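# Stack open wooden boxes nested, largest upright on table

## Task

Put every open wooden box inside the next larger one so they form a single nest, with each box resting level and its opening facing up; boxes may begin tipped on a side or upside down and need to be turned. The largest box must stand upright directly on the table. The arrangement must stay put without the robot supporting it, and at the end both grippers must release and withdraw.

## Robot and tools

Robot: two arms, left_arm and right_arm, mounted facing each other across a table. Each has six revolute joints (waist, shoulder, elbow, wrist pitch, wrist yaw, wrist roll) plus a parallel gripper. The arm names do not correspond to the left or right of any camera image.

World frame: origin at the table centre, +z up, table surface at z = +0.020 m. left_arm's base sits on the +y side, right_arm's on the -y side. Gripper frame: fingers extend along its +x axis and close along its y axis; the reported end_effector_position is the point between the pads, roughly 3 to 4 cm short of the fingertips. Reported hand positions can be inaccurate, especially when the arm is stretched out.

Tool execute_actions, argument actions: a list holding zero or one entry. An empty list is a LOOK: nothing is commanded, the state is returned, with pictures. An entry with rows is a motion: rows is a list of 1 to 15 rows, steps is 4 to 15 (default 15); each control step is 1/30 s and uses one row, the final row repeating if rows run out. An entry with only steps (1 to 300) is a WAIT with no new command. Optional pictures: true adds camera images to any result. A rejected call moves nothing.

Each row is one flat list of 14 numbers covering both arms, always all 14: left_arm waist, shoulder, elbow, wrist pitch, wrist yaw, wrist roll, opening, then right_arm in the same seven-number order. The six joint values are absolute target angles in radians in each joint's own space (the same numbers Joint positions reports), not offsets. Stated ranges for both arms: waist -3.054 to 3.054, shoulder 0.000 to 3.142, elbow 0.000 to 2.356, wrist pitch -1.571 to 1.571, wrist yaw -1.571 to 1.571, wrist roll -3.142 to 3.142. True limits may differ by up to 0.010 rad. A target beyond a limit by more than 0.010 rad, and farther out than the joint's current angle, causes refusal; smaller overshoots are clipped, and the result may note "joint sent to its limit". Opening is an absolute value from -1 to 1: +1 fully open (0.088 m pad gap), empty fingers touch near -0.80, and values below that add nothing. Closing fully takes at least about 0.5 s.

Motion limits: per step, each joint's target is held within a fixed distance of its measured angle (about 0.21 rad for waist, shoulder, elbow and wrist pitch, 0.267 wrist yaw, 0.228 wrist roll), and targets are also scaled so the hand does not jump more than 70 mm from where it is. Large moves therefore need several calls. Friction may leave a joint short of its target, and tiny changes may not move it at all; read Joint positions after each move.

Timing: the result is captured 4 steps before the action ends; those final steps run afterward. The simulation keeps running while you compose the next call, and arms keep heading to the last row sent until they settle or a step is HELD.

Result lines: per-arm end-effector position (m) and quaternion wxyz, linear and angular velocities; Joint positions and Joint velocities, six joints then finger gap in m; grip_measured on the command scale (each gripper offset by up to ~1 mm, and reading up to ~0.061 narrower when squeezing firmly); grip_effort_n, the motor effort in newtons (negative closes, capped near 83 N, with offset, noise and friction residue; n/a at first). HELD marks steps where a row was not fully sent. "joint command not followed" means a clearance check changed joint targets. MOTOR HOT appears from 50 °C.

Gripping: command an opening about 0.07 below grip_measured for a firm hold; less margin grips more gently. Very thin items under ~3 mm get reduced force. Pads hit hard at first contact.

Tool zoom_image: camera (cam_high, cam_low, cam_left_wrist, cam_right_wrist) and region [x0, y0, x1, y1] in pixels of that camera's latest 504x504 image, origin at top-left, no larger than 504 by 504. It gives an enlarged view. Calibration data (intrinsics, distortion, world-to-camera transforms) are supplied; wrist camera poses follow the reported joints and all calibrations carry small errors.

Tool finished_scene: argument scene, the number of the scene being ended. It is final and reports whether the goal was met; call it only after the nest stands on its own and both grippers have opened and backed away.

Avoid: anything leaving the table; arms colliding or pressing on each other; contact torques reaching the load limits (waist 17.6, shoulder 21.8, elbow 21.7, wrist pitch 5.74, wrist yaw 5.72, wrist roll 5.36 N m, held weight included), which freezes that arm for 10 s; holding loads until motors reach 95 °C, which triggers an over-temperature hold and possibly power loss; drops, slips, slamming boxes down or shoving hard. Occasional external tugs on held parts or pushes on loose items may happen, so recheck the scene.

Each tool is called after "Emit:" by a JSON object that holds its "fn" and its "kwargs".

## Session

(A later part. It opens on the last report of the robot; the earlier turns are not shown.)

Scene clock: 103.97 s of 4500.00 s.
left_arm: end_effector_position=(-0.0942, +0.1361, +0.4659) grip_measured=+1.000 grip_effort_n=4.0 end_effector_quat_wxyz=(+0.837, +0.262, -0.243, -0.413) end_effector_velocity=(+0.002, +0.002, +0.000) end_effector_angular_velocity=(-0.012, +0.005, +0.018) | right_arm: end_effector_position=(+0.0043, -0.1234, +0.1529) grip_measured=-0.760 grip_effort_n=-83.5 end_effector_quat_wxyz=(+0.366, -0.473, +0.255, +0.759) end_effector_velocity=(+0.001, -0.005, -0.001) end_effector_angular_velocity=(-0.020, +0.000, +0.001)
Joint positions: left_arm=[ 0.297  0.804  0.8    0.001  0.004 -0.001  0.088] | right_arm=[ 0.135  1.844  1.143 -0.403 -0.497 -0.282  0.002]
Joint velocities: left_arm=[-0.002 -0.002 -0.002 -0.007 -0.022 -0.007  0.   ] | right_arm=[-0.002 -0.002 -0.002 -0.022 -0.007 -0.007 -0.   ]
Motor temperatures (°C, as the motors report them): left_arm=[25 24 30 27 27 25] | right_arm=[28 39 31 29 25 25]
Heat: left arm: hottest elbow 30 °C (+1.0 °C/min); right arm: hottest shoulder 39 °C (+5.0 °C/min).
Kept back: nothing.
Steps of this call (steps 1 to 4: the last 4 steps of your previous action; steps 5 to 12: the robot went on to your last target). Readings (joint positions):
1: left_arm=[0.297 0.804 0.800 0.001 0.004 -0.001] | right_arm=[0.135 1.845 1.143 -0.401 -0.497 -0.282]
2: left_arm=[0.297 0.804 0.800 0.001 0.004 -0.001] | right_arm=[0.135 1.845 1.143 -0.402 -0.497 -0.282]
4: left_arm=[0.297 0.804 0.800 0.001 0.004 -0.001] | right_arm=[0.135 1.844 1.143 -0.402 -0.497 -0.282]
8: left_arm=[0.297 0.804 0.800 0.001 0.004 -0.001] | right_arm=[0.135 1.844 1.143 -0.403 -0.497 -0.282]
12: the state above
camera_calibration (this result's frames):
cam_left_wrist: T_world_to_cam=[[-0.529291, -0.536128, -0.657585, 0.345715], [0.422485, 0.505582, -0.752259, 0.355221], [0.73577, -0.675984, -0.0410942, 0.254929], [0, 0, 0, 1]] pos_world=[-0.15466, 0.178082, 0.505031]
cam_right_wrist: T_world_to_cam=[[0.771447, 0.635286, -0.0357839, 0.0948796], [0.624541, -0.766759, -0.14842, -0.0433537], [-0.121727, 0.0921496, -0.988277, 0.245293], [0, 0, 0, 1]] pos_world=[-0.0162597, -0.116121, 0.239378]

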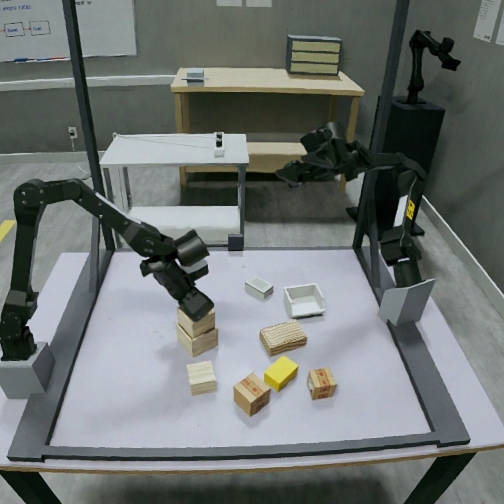

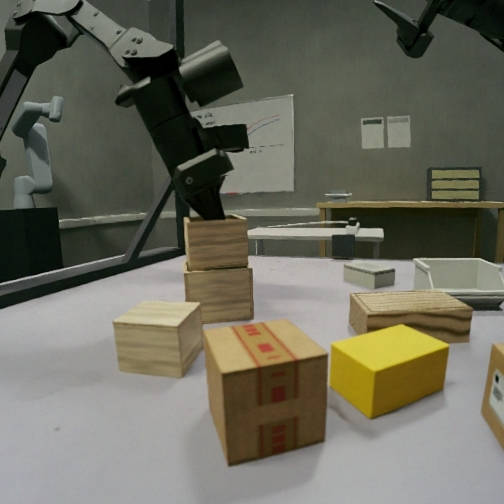

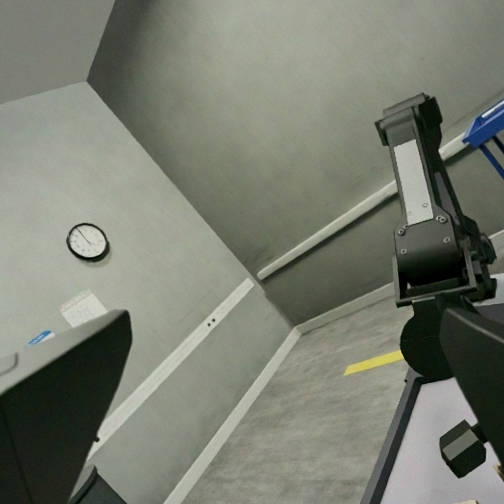

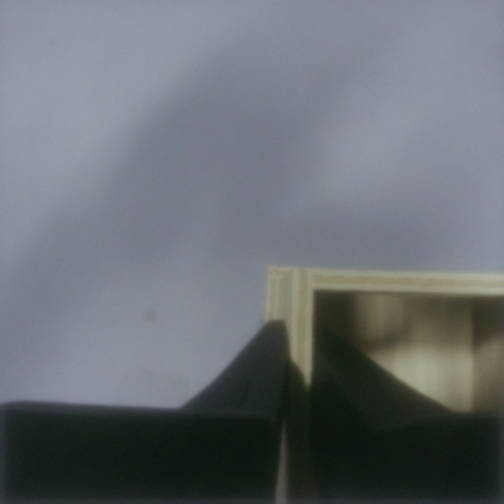

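Emit:
{"fn": "execute_actions", "kwargs": {"actions": [{"rows":[[0.3,0.8,0.8,0,0,0,1,0.140,1.865,1.13,-0.400,-0.5,-0.28,-1],[0.3,0.8,0.8,0,0,0,1,0.140,1.865,1.13,-0.400,-0.5,-0.28,-1],[0.3,0.8,0.8,0,0,0,1,0.141,1.87,1.13,-0.395,-0.5,-0.28,-1],[0.3,0.8,0.8,0,0,0,1,0.142,1.875,1.128,-0.39,-0.5,-0.28,-1],[0.3,0.8,0.8,0,0,0,1,0.143,1.88,1.125,-0.385,-0.5,-0.28,-1],[0.3,0.8,0.8,0,0,0,1,0.144,1.885,1.122,-0.378,-0.5,-0.28,-1],[0.3,0.8,0.8,0,0,0,1,0.145,1.89,1.119,-0.371,-0.5,-0.28,-1],[0.3,0.8,0.8,0,0,0,1,0.146,1.895,1.116,-0.364,-0.5,-0.28,-1],[0.3,0.8,0.8,0,0,0,1,0.146,1.895,1.115,-0.358,-0.5,-0.28,-1],[0.3,0.8,0.8,0,0,0,1,0.146,1.895,1.115,-0.354,-0.5,-0.28,-1]],"steps":15}]}}

Emit:
{"fn": "execute_actions", "kwargs": {"actions": [{"steps":12}], "pictures": true}}

Emit:
{"fn": "zoom_image", "kwargs": {"camera": "cam_high", "region": [140,260,260,370]}}

Scene clock: 104.73 s of 4500.00 s.
left_arm: end_effector_position=(-0.0942, +0.1361, +0.4659) grip_measured=+1.000 grip_effort_n=3.5 end_effector_quat_wxyz=(+0.837, +0.262, -0.243, -0.413) end_effector_velocity=(+0.003, +0.000, -0.002) end_effector_angular_velocity=(-0.000, +0.011, +0.010) | right_arm: end_effector_position=(+0.0036, -0.1182, +0.1474) grip_measured=-0.760 grip_effort_n=-83.5 end_effector_quat_wxyz=(+0.366, -0.470, +0.248, +0.764) end_effector_velocity=(-0.002, +0.011, -0.008) end_effector_angular_velocity=(+0.038, +0.011, +0.024)
Joint positions: left_arm=[ 0.297  0.804  0.8    0.001  0.004 -0.001  0.088] | right_arm=[ 0.138  1.865  1.14  -0.362 -0.497 -0.282  0.002]
Joint velocities: left_arm=[-0.002  0.002 -0.002 -0.007 -0.007 -0.007  0.   ] | right_arm=[ 0.002  0.037 -0.002  0.081 -0.007 -0.007 -0.   ]
Motor temperatures (°C, as the motors report them): left_arm=[25 24 30 27 27 25] | right_arm=[28 39 31 29 25 25]
Heat: left arm: hottest elbow 30 °C (+1.0 °C/min); right arm: hottest shoulder 39 °C (+5.0 °C/min).
Steps of this call (steps 1 to 12: the robot went on to your last target; steps 13 to 23: the first 11 steps of this action). Readings (joint positions):
13: left_arm=[0.297 0.804 0.800 0.001 0.004 -0.001] | right_arm=[0.135 1.844 1.143 -0.403 -0.497 -0.282]
14: left_arm=[0.297 0.804 0.800 0.001 0.004 -0.001] | right_arm=[0.135 1.844 1.143 -0.403 -0.497 -0.282]
16: left_arm=[0.297 0.804 0.800 0.001 0.004 -0.001] | right_arm=[0.136 1.846 1.143 -0.401 -0.497 -0.282]
20: left_arm=[0.297 0.804 0.800 0.001 0.004 -0.001] | right_arm=[0.138 1.859 1.142 -0.380 -0.497 -0.282]
23: the state above

Scene clock: 105.13 s of 4500.00 s.
left_arm: end_effector_position=(-0.0942, +0.1361, +0.4659) grip_measured=+1.000 grip_effort_n=3.5 end_effector_quat_wxyz=(+0.837, +0.262, -0.243, -0.413) end_effector_velocity=(+0.004, +0.000, -0.006) end_effector_angular_velocity=(+0.017, +0.022, +0.009) | right_arm: end_effector_position=(+0.0026, -0.1167, +0.1466) grip_measured=-0.760 grip_effort_n=-83.5 end_effector_quat_wxyz=(+0.366, -0.468, +0.245, +0.766) end_effector_velocity=(-0.002, -0.002, +0.001) end_effector_angular_velocity=(-0.003, +0.003, +0.011)
Joint positions: left_arm=[ 0.297  0.804  0.8    0.001  0.004 -0.001  0.088] | right_arm=[ 0.14   1.868  1.139 -0.349 -0.498 -0.282  0.002]
Joint velocities: left_arm=[-0.002  0.002 -0.002 -0.022  0.007 -0.007  0.   ] | right_arm=[ 0.002 -0.007 -0.002 -0.007 -0.007 -0.007 -0.   ]
Motor temperatures (°C, as the motors report them): left_arm=[25 24 30 27 27 25] | right_arm=[28 39 31 29 25 25]
Heat: left arm: hottest elbow 30 °C (+1.0 °C/min); right arm: hottest shoulder 39 °C (+6.1 °C/min).
Kept back: nothing.
Steps of this call (steps 1 to 4: the last 4 steps of your previous action; steps 5 to 12: the robot went on to your last target). Readings (joint positions):
1: left_arm=[0.297 0.804 0.800 0.001 0.004 -0.001] | right_arm=[0.139 1.866 1.140 -0.359 -0.497 -0.282]
2: left_arm=[0.297 0.804 0.800 0.001 0.004 -0.001] | right_arm=[0.139 1.866 1.140 -0.356 -0.497 -0.282]
4: left_arm=[0.297 0.804 0.800 0.001 0.004 -0.001] | right_arm=[0.140 1.867 1.140 -0.353 -0.497 -0.282]
8: left_arm=[0.297 0.804 0.800 0.001 0.004 -0.001] | right_arm=[0.140 1.868 1.139 -0.350 -0.498 -0.282]
12: the state above
camera_calibration (this result's frames):
cam_left_wrist: T_world_to_cam=[[-0.529291, -0.536128, -0.657585, 0.345715], [0.422485, 0.505582, -0.752259, 0.355221], [0.73577, -0.675984, -0.0410942, 0.254929], [0, 0, 0, 1]] pos_world=[-0.15466, 0.178082, 0.505031]
cam_right_wrist: T_world_to_cam=[[0.763065, 0.645813, -0.0256412, 0.0914182], [0.633404, -0.755118, -0.169103, -0.0337062], [-0.128571, 0.112796, -0.985265, 0.240252], [0, 0, 0, 1]] pos_world=[-0.0175189, -0.111591, 0.233356]

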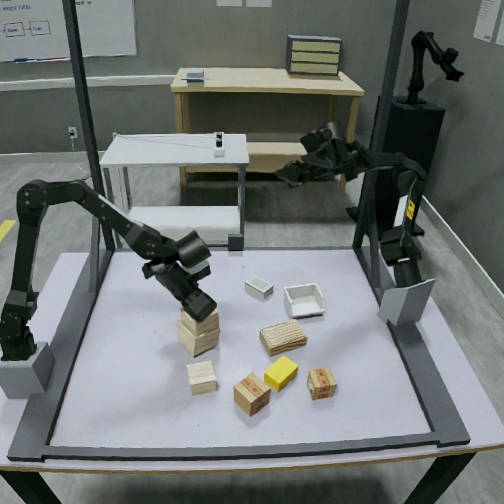

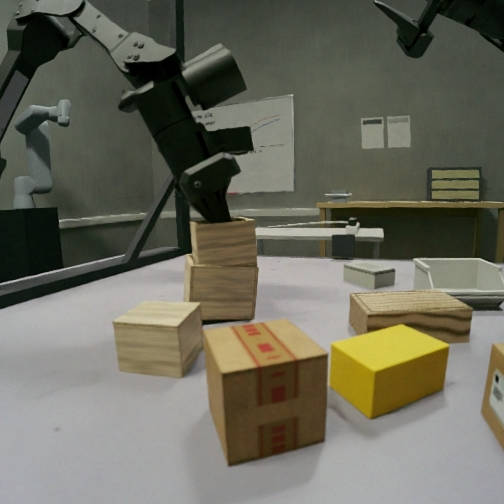

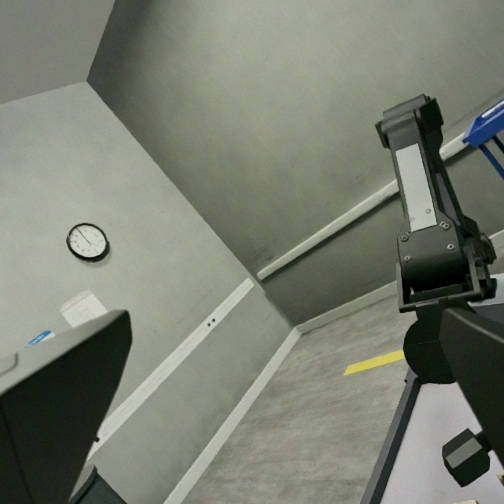

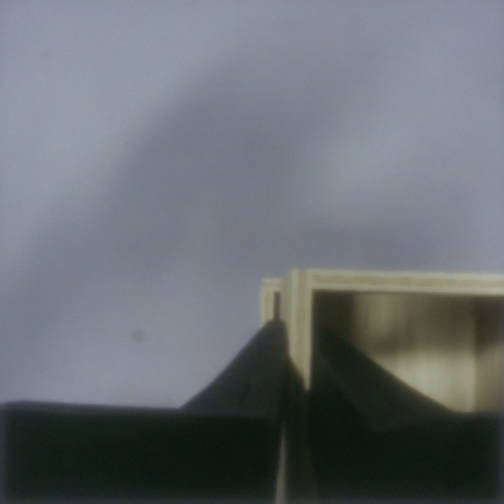

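Region (140, 260, 260, 370) of cam_high's 504x504 image, scaled by 4.200, with more detail than that image has; it fills the top 462 rows of this view, and the rest is white.

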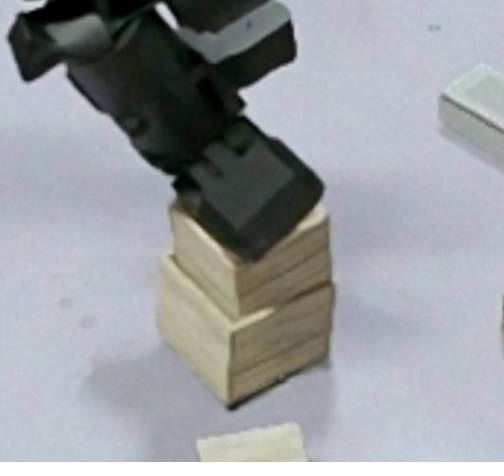

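Emit:
{"fn": "execute_actions", "kwargs": {"actions": [{"rows":[[0.3,0.8,0.8,0,0,0,1,0.140,1.868,1.139,-0.37,-0.5,-0.28,-0.3]],"steps":15}]}}

Emit:
{"fn": "execute_actions", "kwargs": {"actions": [{"steps":12}], "pictures": true}}

Emit:
{"fn": "zoom_image", "kwargs": {"camera": "cam_high", "region": [140,260,260,370]}}

Scene clock: 105.63 s of 4500.00 s.
left_arm: end_effector_position=(-0.0942, +0.1361, +0.4659) grip_measured=+1.000 grip_effort_n=3.5 end_effector_quat_wxyz=(+0.837, +0.262, -0.243, -0.413) end_effector_velocity=(-0.001, +0.000, +0.001) end_effector_angular_velocity=(-0.019, +0.013, -0.005) | right_arm: end_effector_position=(+0.0038, -0.1201, +0.1450) grip_measured=-0.334 grip_effort_n=18.8 end_effector_quat_wxyz=(+0.365, -0.472, +0.252, +0.762) end_effector_velocity=(-0.002, -0.003, +0.000) end_effector_angular_velocity=(-0.011, +0.015, +0.011)
Joint positions: left_arm=[ 0.297  0.804  0.8    0.001  0.004 -0.001  0.088] | right_arm=[ 0.14   1.868  1.139 -0.368 -0.498 -0.282  0.023]
Joint velocities: left_arm=[-0.002 -0.002 -0.002  0.007 -0.007 -0.022  0.   ] | right_arm=[-0.002 -0.002 -0.002 -0.007 -0.022 -0.007  0.013]
Motor temperatures (°C, as the motors report them): left_arm=[25 24 30 27 27 25] | right_arm=[28 39 31 29 25 25]
Heat: left arm: hottest elbow 30 °C (+1.0 °C/min); right arm: hottest shoulder 39 °C (+6.0 °C/min).
Steps of this call (steps 1 to 4: the robot went on to your last target; steps 5 to 15: the first 11 steps of this action). Readings (joint positions):
5: left_arm=[0.297 0.804 0.800 0.001 0.004 -0.001] | right_arm=[0.140 1.868 1.139 -0.349 -0.498 -0.282]
6: left_arm=[0.297 0.804 0.800 0.001 0.004 -0.001] | right_arm=[0.140 1.868 1.139 -0.353 -0.498 -0.282]
8: left_arm=[0.297 0.804 0.800 0.001 0.004 -0.001] | right_arm=[0.140 1.868 1.139 -0.367 -0.498 -0.282]
12: left_arm=[0.297 0.804 0.800 0.001 0.004 -0.001] | right_arm=[0.140 1.868 1.139 -0.368 -0.498 -0.282]
15: the state above

Scene clock: 106.03 s of 4500.00 s.
left_arm: end_effector_position=(-0.0942, +0.1361, +0.4659) grip_measured=+1.000 grip_effort_n=3.5 end_effector_quat_wxyz=(+0.837, +0.262, -0.243, -0.413) end_effector_velocity=(-0.003, -0.000, +0.003) end_effector_angular_velocity=(-0.019, -0.007, -0.012) | right_arm: end_effector_position=(+0.0038, -0.1201, +0.1450) grip_measured=-0.304 grip_effort_n=18.8 end_effector_quat_wxyz=(+0.365, -0.472, +0.252, +0.762) end_effector_velocity=(+0.003, -0.004, -0.001) end_effector_angular_velocity=(-0.018, +0.000, -0.004)
Joint positions: left_arm=[ 0.297  0.804  0.8    0.001  0.004 -0.001  0.088] | right_arm=[ 0.14   1.868  1.139 -0.368 -0.498 -0.282  0.024]
Joint velocities: left_arm=[-0.002 -0.002 -0.002  0.022 -0.007 -0.007  0.   ] | right_arm=[-0.007 -0.002 -0.002 -0.022 -0.007 -0.007  0.   ]
Motor temperatures (°C, as the motors report them): left_arm=[25 24 30 27 27 25] | right_arm=[28 39 31 29 25 25]
Heat: left arm: hottest elbow 30 °C (+1.0 °C/min); right arm: hottest shoulder 39 °C (+6.1 °C/min).
Kept back: nothing.
Steps of this call (steps 1 to 4: the last 4 steps of your previous action; steps 5 to 12: the robot went on to your last target). Readings (joint positions):
1: left_arm=[0.297 0.804 0.800 0.001 0.004 -0.001] | right_arm=[0.140 1.868 1.139 -0.368 -0.498 -0.282]
2: left_arm=[0.297 0.804 0.800 0.001 0.004 -0.001] | right_arm=[0.140 1.868 1.139 -0.368 -0.498 -0.282]
4: left_arm=[0.297 0.804 0.800 0.001 0.004 -0.001] | right_arm=[0.140 1.868 1.139 -0.368 -0.498 -0.282]
8: left_arm=[0.297 0.804 0.800 0.001 0.004 -0.001] | right_arm=[0.140 1.868 1.139 -0.368 -0.498 -0.282]
12: the state above
camera_calibration (this result's frames):
cam_left_wrist: T_world_to_cam=[[-0.529291, -0.536128, -0.657585, 0.345715], [0.422485, 0.505582, -0.752259, 0.355221], [0.73577, -0.675984, -0.0410942, 0.254929], [0, 0, 0, 1]] pos_world=[-0.15466, 0.178082, 0.505031]
cam_right_wrist: T_world_to_cam=[[0.767063, 0.640625, -0.0348268, 0.0933648], [0.629365, -0.761899, -0.153004, -0.0404411], [-0.124553, 0.095445, -0.987612, 0.237392], [0, 0, 0, 1]] pos_world=[-0.0165967, -0.113282, 0.231515]

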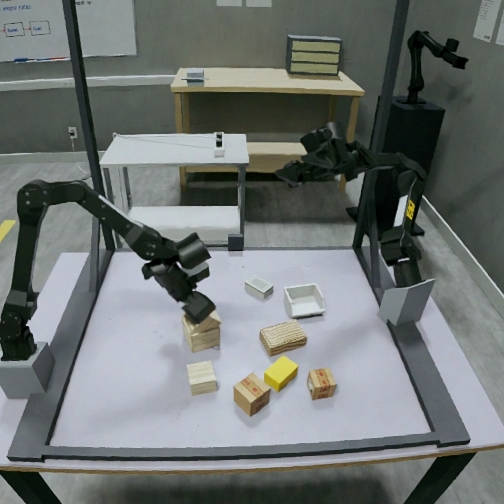

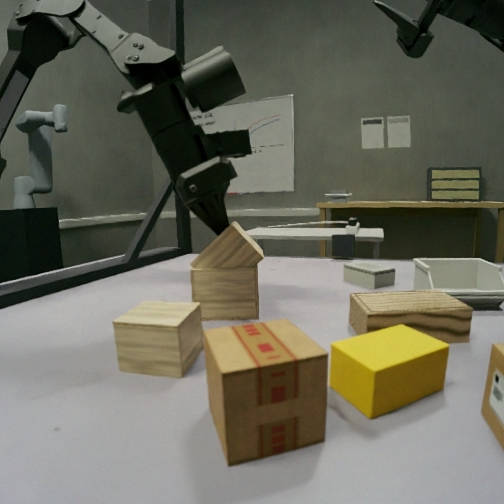

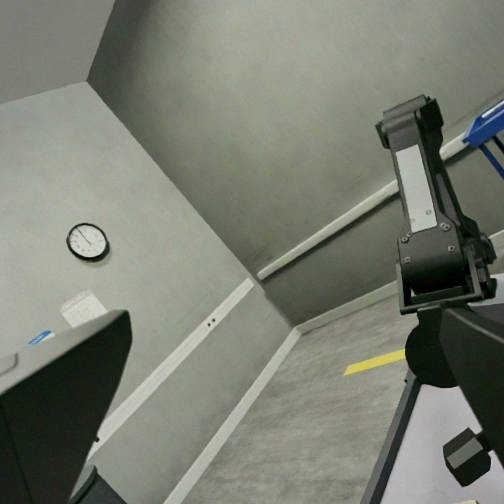

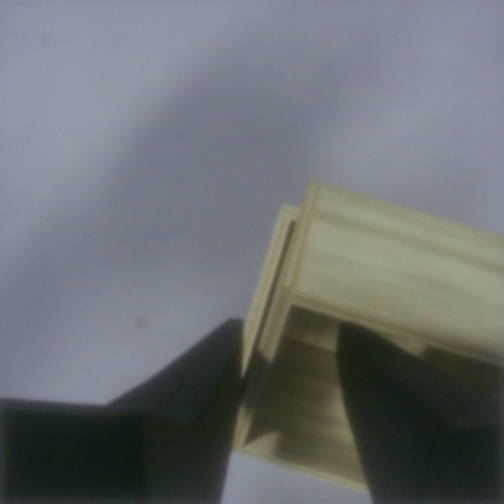

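Region (140, 260, 260, 370) of cam_high's 504x504 image, scaled by 4.200, with more detail than that image has; it fills the top 462 rows of this view, and the rest is white.

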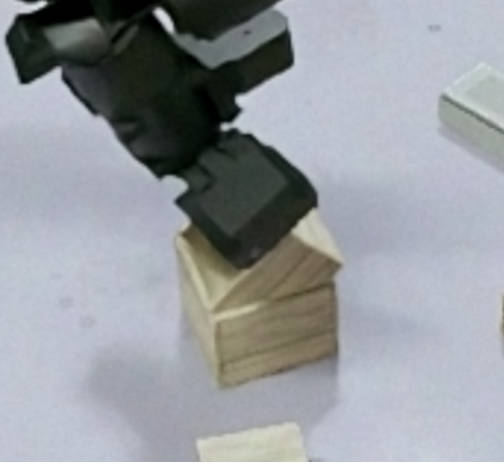

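Emit:
{"fn": "execute_actions", "kwargs": {"actions": [{"rows":[[0.3,0.8,0.8,0,0,0,1,0.112,1.905,1.185,-0.375,-0.5,-0.28,-0.3]],"steps":15}]}}

Emit:
{"fn": "execute_actions", "kwargs": {"actions": [{"steps":12}], "pictures": true}}

Emit:
{"fn": "zoom_image", "kwargs": {"camera": "cam_high", "region": [140,260,260,370]}}

Scene clock: 106.70 s of 4500.00 s.
left_arm: end_effector_position=(-0.0942, +0.1361, +0.4659) grip_measured=+1.000 grip_effort_n=3.5 end_effector_quat_wxyz=(+0.837, +0.262, -0.243, -0.413) end_effector_velocity=(+0.001, +0.002, -0.003) end_effector_angular_velocity=(+0.009, +0.016, +0.006) | right_arm: end_effector_position=(+0.0117, -0.1084, +0.1494) grip_measured=-0.303 grip_effort_n=18.4 end_effector_quat_wxyz=(+0.376, -0.466, +0.252, +0.760) end_effector_velocity=(-0.001, -0.003, -0.002) end_effector_angular_velocity=(-0.020, +0.008, +0.020)
Joint positions: left_arm=[ 0.297  0.804  0.8    0.001  0.004 -0.001  0.088] | right_arm=[ 0.114  1.89   1.173 -0.373 -0.499 -0.282  0.024]
Joint velocities: left_arm=[ 0.002 -0.007 -0.002 -0.022  0.007 -0.007  0.   ] | right_arm=[-0.002  0.007  0.007 -0.022 -0.022 -0.022 -0.   ]
Motor temperatures (°C, as the motors report them): left_arm=[25 24 30 27 27 25] | right_arm=[28 39 31 29 25 25]
Heat: left arm: hottest elbow 30 °C (+1.0 °C/min); right arm: hottest shoulder 39 °C (+6.0 °C/min).
Steps of this call (steps 1 to 9: the robot went on to your last target; steps 10 to 20: the first 11 steps of this action). Readings (joint positions):
10: left_arm=[0.297 0.804 0.800 0.001 0.004 -0.001] | right_arm=[0.139 1.870 1.141 -0.370 -0.498 -0.282]
11: left_arm=[0.297 0.804 0.800 0.001 0.004 -0.001] | right_arm=[0.136 1.873 1.147 -0.372 -0.498 -0.282]
13: left_arm=[0.297 0.804 0.800 0.001 0.004 -0.001] | right_arm=[0.127 1.881 1.159 -0.372 -0.499 -0.282]
17: left_arm=[0.297 0.804 0.800 0.001 0.004 -0.001] | right_arm=[0.115 1.888 1.171 -0.372 -0.499 -0.282]
20: the state above

Scene clock: 107.10 s of 4500.00 s.
left_arm: end_effector_position=(-0.0942, +0.1361, +0.4659) grip_measured=+1.000 grip_effort_n=3.5 end_effector_quat_wxyz=(+0.837, +0.262, -0.243, -0.413) end_effector_velocity=(-0.000, +0.002, -0.001) end_effector_angular_velocity=(-0.006, +0.006, +0.004) | right_arm: end_effector_position=(+0.0116, -0.1080, +0.1494) grip_measured=-0.303 grip_effort_n=18.8 end_effector_quat_wxyz=(+0.376, -0.466, +0.252, +0.760) end_effector_velocity=(-0.003, -0.006, -0.000) end_effector_angular_velocity=(-0.024, +0.021, +0.026)
Joint positions: left_arm=[ 0.297  0.804  0.8    0.001  0.004 -0.001  0.088] | right_arm=[ 0.114  1.891  1.174 -0.373 -0.499 -0.282  0.024]
Joint velocities: left_arm=[-0.002 -0.007 -0.002 -0.007 -0.007 -0.007  0.   ] | right_arm=[-0.002 -0.002 -0.002 -0.022 -0.037 -0.022 -0.   ]
Motor temperatures (°C, as the motors report them): left_arm=[25 24 30 27 27 25] | right_arm=[28 39 31 29 25 25]
Heat: left arm: hottest elbow 30 °C (+1.0 °C/min); right arm: hottest shoulder 39 °C (+6.1 °C/min).
Kept back: nothing.
Steps of this call (steps 1 to 4: the last 4 steps of your previous action; steps 5 to 12: the robot went on to your last target). Readings (joint positions):
1: left_arm=[0.297 0.804 0.800 0.001 0.004 -0.001] | right_arm=[0.114 1.890 1.173 -0.373 -0.499 -0.282]
2: left_arm=[0.297 0.804 0.800 0.001 0.004 -0.001] | right_arm=[0.114 1.890 1.174 -0.373 -0.499 -0.282]
4: left_arm=[0.297 0.804 0.800 0.001 0.004 -0.001] | right_arm=[0.114 1.891 1.174 -0.373 -0.499 -0.282]
8: left_arm=[0.297 0.804 0.800 0.001 0.004 -0.001] | right_arm=[0.114 1.891 1.174 -0.373 -0.499 -0.282]
12: the state above
camera_calibration (this result's frames):
cam_left_wrist: T_world_to_cam=[[-0.529291, -0.536128, -0.657585, 0.345715], [0.422485, 0.505582, -0.752259, 0.355221], [0.73577, -0.675984, -0.0410942, 0.254929], [0, 0, 0, 1]] pos_world=[-0.15466, 0.178082, 0.505031]
cam_right_wrist: T_world_to_cam=[[0.78097, 0.623976, -0.0271839, 0.0766847], [0.612014, -0.77323, -0.165995, -0.0344954], [-0.124596, 0.113, -0.985752, 0.243191], [0, 0, 0, 1]] pos_world=[-0.00847601, -0.102003, 0.236085]

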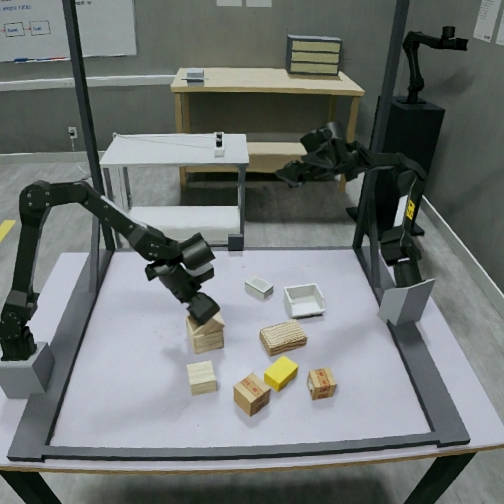

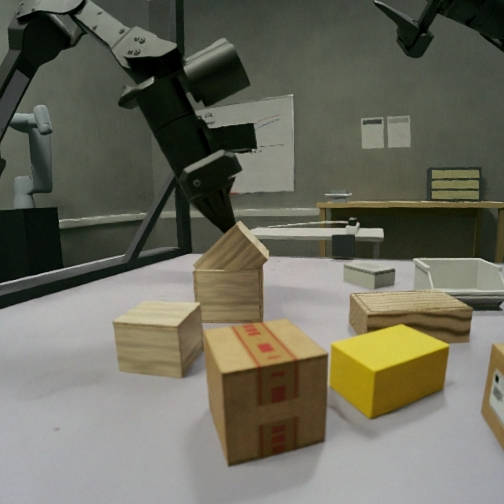

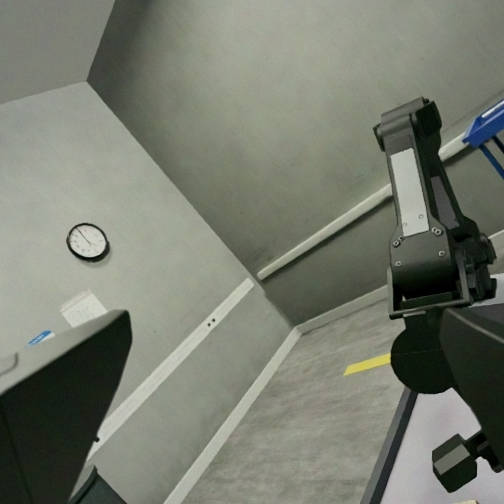

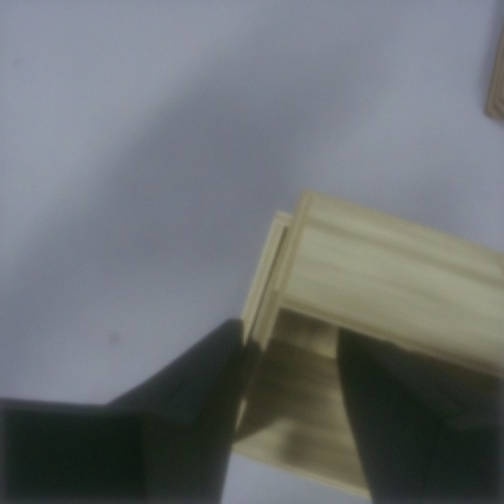

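Region (140, 260, 260, 370) of cam_high's 504x504 image, scaled by 4.200, with more detail than that image has; it fills the top 462 rows of this view, and the rest is white.

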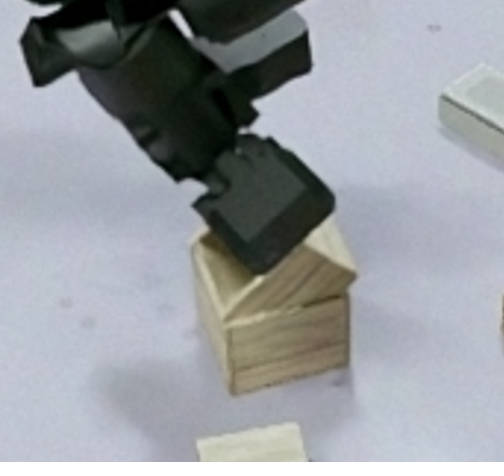

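Emit:
{"fn": "execute_actions", "kwargs": {"actions": [{"rows":[[0.3,0.8,0.8,0,0,0,1,0.142,1.945,1.235,-0.375,-0.5,-0.28,-0.3]],"steps":15}]}}

Emit:
{"fn": "execute_actions", "kwargs": {"actions": [{"steps":12}], "pictures": true}}

Emit:
{"fn": "zoom_image", "kwargs": {"camera": "cam_high", "region": [140,260,260,370]}}

Scene clock: 107.70 s of 4500.00 s.
left_arm: end_effector_position=(-0.0942, +0.1361, +0.4659) grip_measured=+1.000 grip_effort_n=3.5 end_effector_quat_wxyz=(+0.837, +0.262, -0.243, -0.413) end_effector_velocity=(+0.002, +0.001, -0.005) end_effector_angular_velocity=(+0.022, +0.008, +0.008) | right_arm: end_effector_position=(+0.0006, -0.0996, +0.1455) grip_measured=-0.303 grip_effort_n=18.4 end_effector_quat_wxyz=(+0.367, -0.469, +0.247, +0.765) end_effector_velocity=(-0.000, +0.002, +0.001) end_effector_angular_velocity=(-0.002, +0.003, +0.007)
Joint positions: left_arm=[ 0.297  0.804  0.8    0.001  0.004 -0.001  0.088] | right_arm=[ 0.138  1.93   1.222 -0.375 -0.499 -0.282  0.024]
Joint velocities: left_arm=[-0.002 -0.002 -0.002 -0.022  0.007  0.007  0.   ] | right_arm=[-0.002  0.007  0.012 -0.007 -0.007 -0.007 -0.   ]
Motor temperatures (°C, as the motors report them): left_arm=[25 24 30 27 27 25] | right_arm=[28 39 31 29 25 25]
Heat: left arm: hottest elbow 30 °C (+1.0 °C/min); right arm: hottest shoulder 39 °C (+6.0 °C/min).
Steps of this call (steps 1 to 7: the robot went on to your last target; steps 8 to 18: the first 11 steps of this action). Readings (joint positions):
8: left_arm=[0.297 0.804 0.800 0.001 0.004 -0.001] | right_arm=[0.115 1.895 1.179 -0.377 -0.499 -0.282]
9: left_arm=[0.297 0.804 0.800 0.001 0.004 -0.001] | right_arm=[0.118 1.903 1.189 -0.379 -0.499 -0.282]
11: left_arm=[0.297 0.804 0.800 0.001 0.004 -0.001] | right_arm=[0.126 1.918 1.208 -0.375 -0.499 -0.282]
15: left_arm=[0.297 0.804 0.800 0.001 0.004 -0.001] | right_arm=[0.137 1.928 1.220 -0.375 -0.499 -0.282]
18: the state above

Scene clock: 108.10 s of 4500.00 s.
left_arm: end_effector_position=(-0.0942, +0.1361, +0.4659) grip_measured=+1.000 grip_effort_n=4.0 end_effector_quat_wxyz=(+0.837, +0.262, -0.243, -0.413) end_effector_velocity=(+0.001, +0.001, -0.001) end_effector_angular_velocity=(+0.005, -0.003, +0.010) | right_arm: end_effector_position=(+0.0003, -0.0992, +0.1455) grip_measured=-0.303 grip_effort_n=18.4 end_effector_quat_wxyz=(+0.366, -0.469, +0.247, +0.765) end_effector_velocity=(+0.004, -0.000, +0.000) end_effector_angular_velocity=(-0.000, -0.010, -0.006)
Joint positions: left_arm=[ 0.297  0.804  0.8    0.001  0.004 -0.001  0.088] | right_arm=[ 0.138  1.931  1.224 -0.375 -0.499 -0.282  0.024]
Joint velocities: left_arm=[-0.002 -0.002 -0.002 -0.007 -0.007  0.007  0.   ] | right_arm=[-0.007 -0.002 -0.002 -0.007  0.007 -0.007 -0.   ]
Motor temperatures (°C, as the motors report them): left_arm=[25 24 30 27 27 25] | right_arm=[28 39 31 29 25 25]
Heat: left arm: hottest elbow 30 °C (+1.0 °C/min); right arm: hottest shoulder 39 °C (+6.1 °C/min).
Kept back: nothing.
Steps of this call (steps 1 to 4: the last 4 steps of your previous action; steps 5 to 12: the robot went on to your last target). Readings (joint positions):
1: left_arm=[0.297 0.804 0.800 0.001 0.004 -0.001] | right_arm=[0.138 1.930 1.223 -0.375 -0.499 -0.282]
2: left_arm=[0.297 0.804 0.800 0.001 0.004 -0.001] | right_arm=[0.138 1.930 1.223 -0.375 -0.499 -0.282]
4: left_arm=[0.297 0.804 0.800 0.001 0.004 -0.001] | right_arm=[0.138 1.930 1.224 -0.375 -0.499 -0.282]
8: left_arm=[0.297 0.804 0.800 0.001 0.004 -0.001] | right_arm=[0.138 1.931 1.224 -0.375 -0.499 -0.282]
12: the state above
camera_calibration (this result's frames):
cam_left_wrist: T_world_to_cam=[[-0.529291, -0.536128, -0.657585, 0.345715], [0.422485, 0.505582, -0.752259, 0.355221], [0.73577, -0.675984, -0.0410942, 0.254929], [0, 0, 0, 1]] pos_world=[-0.15466, 0.178082, 0.505031]
cam_right_wrist: T_world_to_cam=[[0.764976, 0.643455, -0.0278903, 0.0819267], [0.63114, -0.757557, -0.16664, -0.0198048], [-0.128354, 0.109873, -0.985623, 0.236667], [0, 0, 0, 1]] pos_world=[-0.0197952, -0.0937227, 0.232249]

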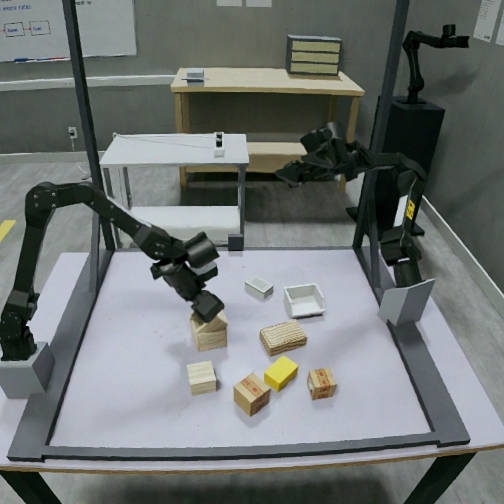

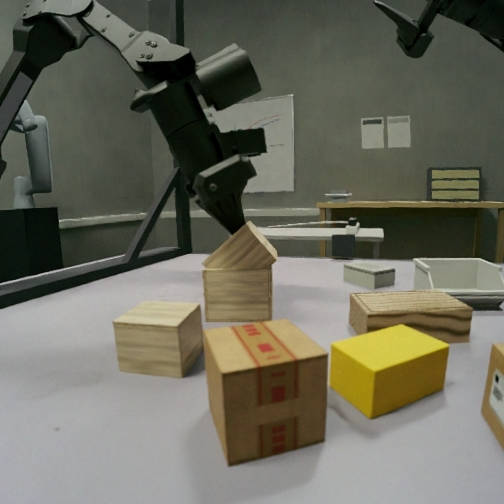

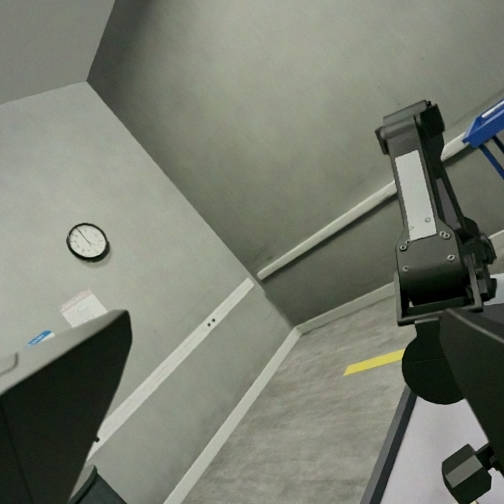

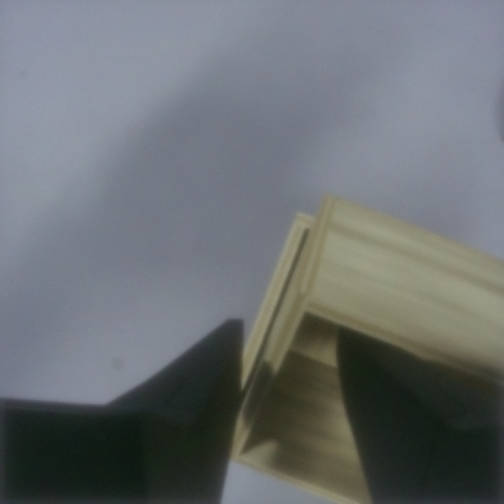

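Region (140, 260, 260, 370) of cam_high's 504x504 image, scaled by 4.200, with more detail than that image has; it fills the top 462 rows of this view, and the rest is white.

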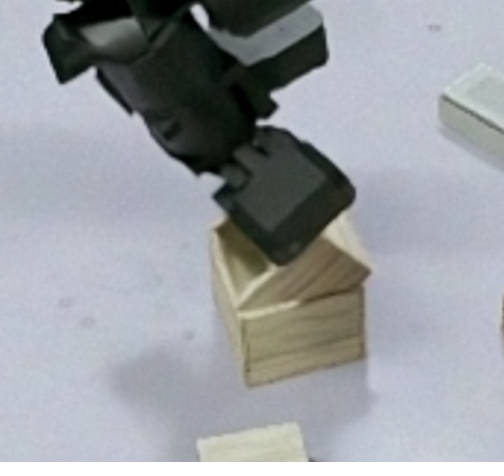

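Emit:
{"fn": "execute_actions", "kwargs": {"actions": [{"rows":[[0.3,0.8,0.8,0,0,0,1,0.138,1.931,1.224,-0.375,-0.5,-0.28,-1]],"steps":15}]}}

Emit:
{"fn": "execute_actions", "kwargs": {"actions": [{"rows":[[0.3,0.8,0.8,0,0,0,1,0.12,1.80,1.30,-0.58,-0.5,-0.28,-1]],"steps":15}]}}

Emit:
{"fn": "execute_actions", "kwargs": {"actions": [{"steps":15}], "pictures": true}}

Scene clock: 109.07 s of 4500.00 s.
left_arm: end_effector_position=(-0.0942, +0.1361, +0.4659) grip_measured=+1.000 grip_effort_n=4.0 end_effector_quat_wxyz=(+0.837, +0.262, -0.243, -0.413) end_effector_velocity=(-0.000, -0.000, -0.003) end_effector_angular_velocity=(+0.014, +0.000, -0.001) | right_arm: end_effector_position=(+0.0004, -0.0975, +0.1473) grip_measured=-0.753 grip_effort_n=-83.5 end_effector_quat_wxyz=(+0.368, -0.467, +0.244, +0.766) end_effector_velocity=(+0.000, -0.002, +0.000) end_effector_angular_velocity=(-0.006, +0.003, +0.005)
Joint positions: left_arm=[ 0.297  0.804  0.8    0.001  0.004 -0.001  0.088] | right_arm=[ 0.136  1.93   1.227 -0.373 -0.499 -0.282  0.002]
Joint velocities: left_arm=[-0.002 -0.002 -0.002 -0.007  0.007  0.007  0.   ] | right_arm=[-0.002 -0.002 -0.002 -0.007 -0.007 -0.007 -0.   ]
Motor temperatures (°C, as the motors report them): left_arm=[25 24 30 27 27 25] | right_arm=[28 39 32 29 25 25]
Heat: left arm: hottest elbow 30 °C (+1.0 °C/min); right arm: hottest shoulder 39 °C (+5.1 °C/min).
Steps of this call (steps 1 to 15: the robot went on to your last target; steps 16 to 18: nothing new was sent; steps 19 to 29: the first 11 steps of this action). Readings (joint positions):
19: left_arm=[0.297 0.804 0.800 0.001 0.004 -0.001] | right_arm=[0.138 1.931 1.224 -0.375 -0.499 -0.282]
20: left_arm=[0.297 0.804 0.800 0.001 0.004 -0.001] | right_arm=[0.138 1.931 1.224 -0.375 -0.499 -0.282]
22: left_arm=[0.297 0.804 0.800 0.001 0.004 -0.001] | right_arm=[0.138 1.931 1.224 -0.376 -0.499 -0.280]
26: left_arm=[0.297 0.804 0.800 0.001 0.004 -0.001] | right_arm=[0.136 1.930 1.227 -0.371 -0.499 -0.282]
29: the state above

Scene clock: 109.57 s of 4500.00 s.
left_arm: end_effector_position=(-0.0942, +0.1361, +0.4659) grip_measured=+1.000 grip_effort_n=4.0 end_effector_quat_wxyz=(+0.837, +0.262, -0.243, -0.413) end_effector_velocity=(+0.001, +0.001, -0.001) end_effector_angular_velocity=(+0.005, -0.003, +0.010) | right_arm: end_effector_position=(-0.0083, -0.1104, +0.2023) grip_measured=-0.753 grip_effort_n=-83.5 end_effector_quat_wxyz=(+0.374, -0.464, +0.246, +0.764) end_effector_velocity=(+0.007, -0.024, -0.010) end_effector_angular_velocity=(-0.130, -0.013, -0.045)
Joint positions: left_arm=[ 0.297  0.804  0.8    0.001  0.004 -0.001  0.088] | right_arm=[ 0.122  1.804  1.296 -0.567 -0.499 -0.281  0.002]
Joint velocities: left_arm=[-0.002 -0.002 -0.002 -0.007 -0.007  0.007  0.   ] | right_arm=[-0.002 -0.002  0.002 -0.139 -0.007  0.007 -0.   ]
Motor temperatures (°C, as the motors report them): left_arm=[25 24 30 27 27 25] | right_arm=[28 39 32 29 25 25]
Heat: left arm: hottest elbow 30 °C (+1.0 °C/min); right arm: hottest shoulder 39 °C (+5.0 °C/min).
Steps of this call (steps 1 to 4: the last 4 steps of your previous action; steps 5 to 15: the first 11 steps of this action). Readings (joint positions):
5: left_arm=[0.297 0.804 0.800 0.001 0.004 -0.001] | right_arm=[0.135 1.921 1.233 -0.395 -0.499 -0.282]
6: left_arm=[0.297 0.804 0.800 0.001 0.004 -0.001] | right_arm=[0.134 1.908 1.243 -0.453 -0.499 -0.281]
8: left_arm=[0.297 0.804 0.800 0.001 0.004 -0.001] | right_arm=[0.129 1.867 1.250 -0.515 -0.499 -0.281]
12: left_arm=[0.297 0.804 0.800 0.001 0.004 -0.001] | right_arm=[0.124 1.814 1.289 -0.552 -0.499 -0.281]
15: the state above

Scene clock: 110.07 s of 4500.00 s.
left_arm: end_effector_position=(-0.0942, +0.1361, +0.4659) grip_measured=+1.000 grip_effort_n=3.5 end_effector_quat_wxyz=(+0.837, +0.262, -0.243, -0.413) end_effector_velocity=(-0.003, +0.000, +0.001) end_effector_angular_velocity=(-0.003, -0.012, -0.006) | right_arm: end_effector_position=(-0.0076, -0.1124, +0.2013) grip_measured=-0.753 grip_effort_n=-83.5 end_effector_quat_wxyz=(+0.373, -0.467, +0.251, +0.762) end_effector_velocity=(+0.002, -0.001, -0.000) end_effector_angular_velocity=(+0.006, -0.020, +0.025)
Joint positions: left_arm=[ 0.297  0.804  0.8    0.001  0.004 -0.001  0.088] | right_arm=[ 0.122  1.804  1.296 -0.579 -0.499 -0.281  0.002]
Joint velocities: left_arm=[-0.007 -0.007 -0.002  0.007 -0.007  0.007  0.   ] | right_arm=[-0.002 -0.002 -0.002 -0.007  0.007 -0.037 -0.   ]
Motor temperatures (°C, as the motors report them): left_arm=[25 24 30 27 27 25] | right_arm=[28 39 32 29 25 25]
Heat: left arm: hottest elbow 30 °C (+1.0 °C/min); right arm: hottest shoulder 39 °C (+5.1 °C/min).
Kept back: nothing.
Steps of this call (steps 1 to 4: the last 4 steps of your previous action; steps 5 to 15: the robot went on to your last target). Readings (joint positions):
1: left_arm=[0.297 0.804 0.800 0.001 0.004 -0.001] | right_arm=[0.122 1.804 1.296 -0.572 -0.499 -0.281]
2: left_arm=[0.297 0.804 0.800 0.001 0.004 -0.001] | right_arm=[0.122 1.804 1.296 -0.575 -0.499 -0.281]
4: left_arm=[0.297 0.804 0.800 0.001 0.004 -0.001] | right_arm=[0.122 1.804 1.296 -0.577 -0.499 -0.281]
8: left_arm=[0.297 0.804 0.800 0.001 0.004 -0.001] | right_arm=[0.122 1.804 1.296 -0.578 -0.499 -0.281]
15: the state above
camera_calibration (this result's frames):
cam_left_wrist: T_world_to_cam=[[-0.529291, -0.536128, -0.657585, 0.345715], [0.422485, 0.505582, -0.752259, 0.355221], [0.73577, -0.675984, -0.0410942, 0.254929], [0, 0, 0, 1]] pos_world=[-0.15466, 0.178082, 0.505031]
cam_right_wrist: T_world_to_cam=[[0.775725, 0.630461, -0.0277567, 0.0966785], [0.618383, -0.768168, -0.165893, -0.0169965], [-0.125911, 0.111523, -0.985753, 0.292315], [0, 0, 0, 1]] pos_world=[-0.0276798, -0.106608, 0.288014]

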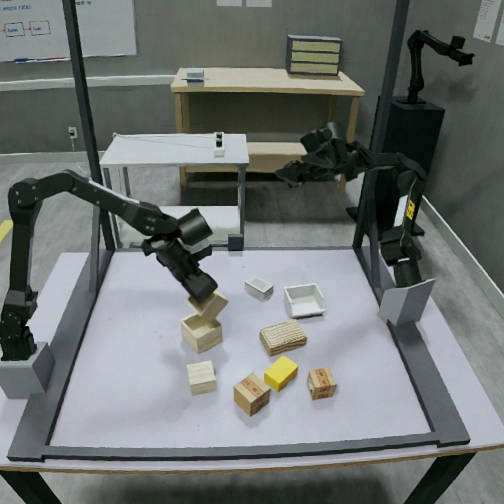

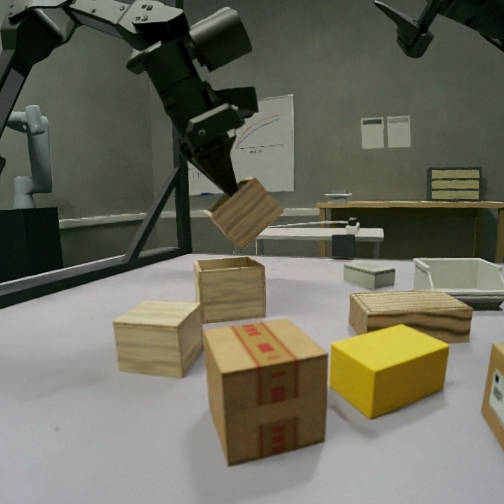

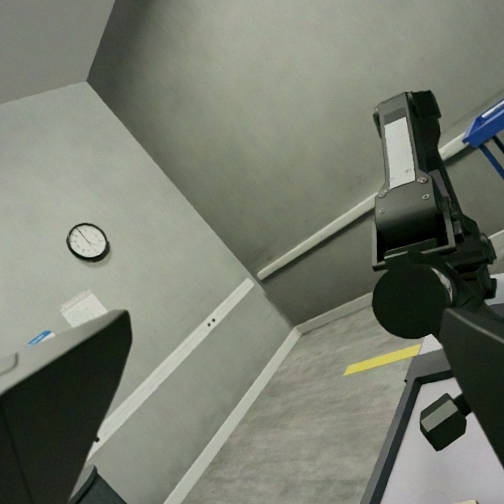

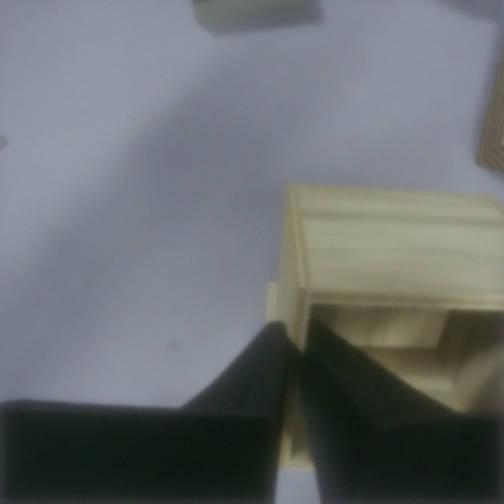

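Emit:
{"fn": "execute_actions", "kwargs": {"actions": [{"rows":[[0.3,0.8,0.8,0,0,0,1,0.35,1.9,1.65,-0.95,-0.37,-0.2,-1]],"steps":15}]}}

Emit:
{"fn": "execute_actions", "kwargs": {"actions": [{"rows":[[0.3,0.8,0.8,0,0,0,1,0.56,2.1,1.95,-1.33,-0.25,-0.12,-1]],"steps":15}]}}

Emit:
{"fn": "execute_actions", "kwargs": {"actions": [{"steps":25}], "pictures": true}}

Scene clock: 110.67 s of 4500.00 s.
left_arm: end_effector_position=(-0.0942, +0.1361, +0.4659) grip_measured=+1.000 grip_effort_n=4.0 end_effector_quat_wxyz=(+0.837, +0.262, -0.243, -0.413) end_effector_velocity=(-0.002, +0.001, -0.002) end_effector_angular_velocity=(+0.004, +0.010, -0.007) | right_arm: end_effector_position=(-0.0964, -0.1352, +0.2188) grip_measured=-0.753 grip_effort_n=-83.5 end_effector_quat_wxyz=(+0.323, -0.539, +0.257, +0.734) end_effector_velocity=(+0.021, +0.016, +0.053) end_effector_angular_velocity=(+0.045, -0.106, -0.124)
Joint positions: left_arm=[ 0.297  0.804  0.8    0.001  0.004 -0.001  0.088] | right_arm=[ 0.354  1.882  1.626 -0.919 -0.384 -0.206  0.002]
Joint velocities: left_arm=[-0.002 -0.007 -0.002 -0.007  0.007 -0.007  0.   ] | right_arm=[-0.051 -0.002  0.203 -0.227  0.125  0.037 -0.   ]
Motor temperatures (°C, as the motors report them): left_arm=[25 24 30 27 27 25] | right_arm=[28 39 32 29 25 25]
Heat: left arm: hottest elbow 30 °C (+1.0 °C/min); right arm: hottest shoulder 39 °C (+5.0 °C/min).
Steps of this call (steps 1 to 7: the robot went on to your last target; steps 8 to 18: the first 11 steps of this action). Readings (joint positions):
8: left_arm=[0.297 0.804 0.800 0.001 0.004 -0.001] | right_arm=[0.130 1.811 1.313 -0.610 -0.480 -0.271]
9: left_arm=[0.297 0.804 0.800 0.001 0.004 -0.001] | right_arm=[0.156 1.827 1.354 -0.667 -0.446 -0.252]
11: left_arm=[0.297 0.804 0.800 0.001 0.004 -0.001] | right_arm=[0.233 1.861 1.440 -0.750 -0.418 -0.232]
15: left_arm=[0.297 0.804 0.800 0.001 0.004 -0.001] | right_arm=[0.345 1.882 1.581 -0.884 -0.397 -0.212]
18: the state above

Scene clock: 111.17 s of 4500.00 s.
left_arm: end_effector_position=(-0.0942, +0.1361, +0.4659) grip_measured=+1.000 grip_effort_n=3.5 end_effector_quat_wxyz=(+0.837, +0.262, -0.243, -0.413) end_effector_velocity=(-0.000, -0.000, -0.003) end_effector_angular_velocity=(+0.014, +0.000, -0.001) | right_arm: end_effector_position=(-0.1446, -0.1885, +0.1843) grip_measured=-0.753 grip_effort_n=-83.5 end_effector_quat_wxyz=(+0.269, -0.662, +0.296, +0.634) end_effector_velocity=(+0.018, +0.015, +0.061) end_effector_angular_velocity=(+0.058, -0.104, -0.057)
Joint positions: left_arm=[ 0.297  0.804  0.8    0.001  0.004 -0.001  0.088] | right_arm=[ 0.569  2.08   1.917 -1.297 -0.265 -0.127  0.002]
Joint velocities: left_arm=[-0.002 -0.002 -0.002 -0.007  0.007  0.007  0.   ] | right_arm=[-0.051  0.002  0.232 -0.256  0.11   0.007 -0.   ]
Motor temperatures (°C, as the motors report them): left_arm=[25 24 30 27 27 25] | right_arm=[28 39 32 29 25 25]
Heat: left arm: hottest elbow 30 °C (+1.0 °C/min); right arm: hottest shoulder 39 °C (+5.1 °C/min).
Steps of this call (steps 1 to 4: the last 4 steps of your previous action; steps 5 to 15: the first 11 steps of this action). Readings (joint positions):
5: left_arm=[0.297 0.804 0.800 0.001 0.004 -0.001] | right_arm=[0.354 1.901 1.649 -0.968 -0.360 -0.194]
6: left_arm=[0.297 0.804 0.800 0.001 0.004 -0.001] | right_arm=[0.375 1.930 1.694 -1.018 -0.329 -0.177]
8: left_arm=[0.297 0.804 0.800 0.001 0.004 -0.001] | right_arm=[0.443 2.000 1.789 -1.098 -0.299 -0.154]
12: left_arm=[0.297 0.804 0.800 0.001 0.004 -0.001] | right_arm=[0.555 2.073 1.887 -1.258 -0.277 -0.132]
15: the state above

Scene clock: 112.00 s of 4500.00 s.
left_arm: end_effector_position=(-0.0942, +0.1361, +0.4659) grip_measured=+1.000 grip_effort_n=4.0 end_effector_quat_wxyz=(+0.837, +0.262, -0.243, -0.413) end_effector_velocity=(+0.003, +0.000, -0.002) end_effector_angular_velocity=(+0.008, -0.001, +0.013) | right_arm: end_effector_position=(-0.1399, -0.1863, +0.1884) grip_measured=-0.753 grip_effort_n=-83.5 end_effector_quat_wxyz=(+0.276, -0.665, +0.300, +0.626) end_effector_velocity=(-0.003, +0.003, +0.002) end_effector_angular_velocity=(+0.017, +0.022, +0.026)
Joint positions: left_arm=[ 0.297  0.804  0.8    0.001  0.004 -0.001  0.088] | right_arm=[ 0.558  2.086  1.939 -1.327 -0.256 -0.122  0.002]
Joint velocities: left_arm=[-0.002  0.002 -0.002 -0.007 -0.007  0.007  0.   ] | right_arm=[-0.002 -0.007 -0.002  0.022 -0.007 -0.022 -0.   ]
Motor temperatures (°C, as the motors report them): left_arm=[25 24 30 27 27 25] | right_arm=[28 39 32 29 25 25]
Heat: left arm: hottest elbow 30 °C (+1.0 °C/min); right arm: hottest shoulder 39 °C (+5.0 °C/min).
Kept back: nothing.
Steps of this call (steps 1 to 4: the last 4 steps of your previous action; steps 5 to 25: the robot went on to your last target). Readings (joint positions):
1: left_arm=[0.297 0.804 0.800 0.001 0.004 -0.001] | right_arm=[0.567 2.080 1.924 -1.305 -0.262 -0.125]
2: left_arm=[0.297 0.804 0.800 0.001 0.004 -0.001] | right_arm=[0.564 2.080 1.930 -1.310 -0.259 -0.124]
4: left_arm=[0.297 0.804 0.800 0.001 0.004 -0.001] | right_arm=[0.559 2.080 1.936 -1.317 -0.257 -0.123]
8: left_arm=[0.297 0.804 0.800 0.001 0.004 -0.001] | right_arm=[0.558 2.084 1.938 -1.325 -0.256 -0.122]
25: the state above
camera_calibration (this result's frames):
cam_left_wrist: T_world_to_cam=[[-0.529291, -0.536128, -0.657585, 0.345715], [0.422485, 0.505582, -0.752259, 0.355221], [0.73577, -0.675984, -0.0410942, 0.254929], [0, 0, 0, 1]] pos_world=[-0.15466, 0.178082, 0.505031]
cam_right_wrist: T_world_to_cam=[[0.717506, 0.696094, -0.0252819, 0.249123], [0.659897, -0.66768, 0.344585, -0.0656976], [0.222983, -0.263925, -0.938415, 0.241083], [0, 0, 0, 1]] pos_world=[-0.189151, -0.15365, 0.255172]

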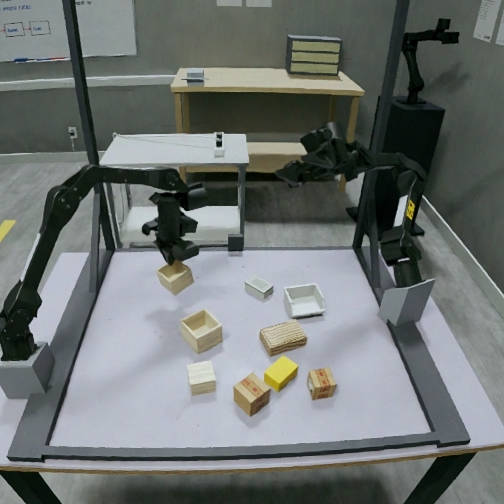

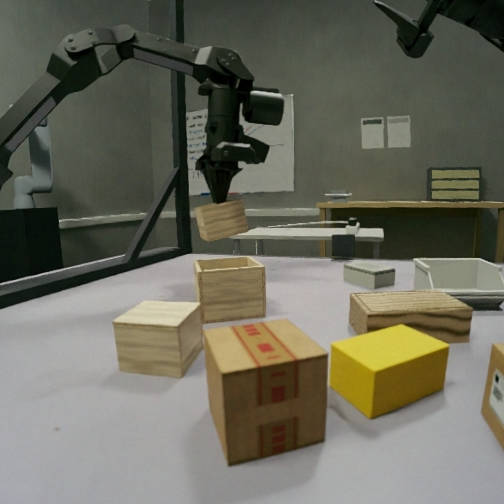

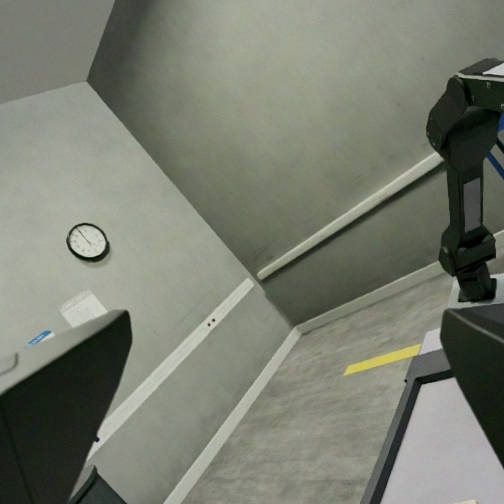

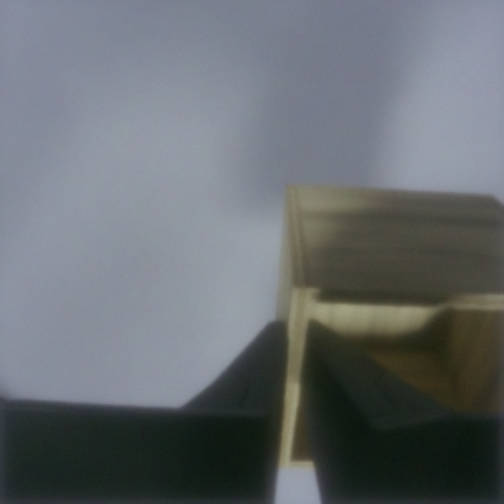

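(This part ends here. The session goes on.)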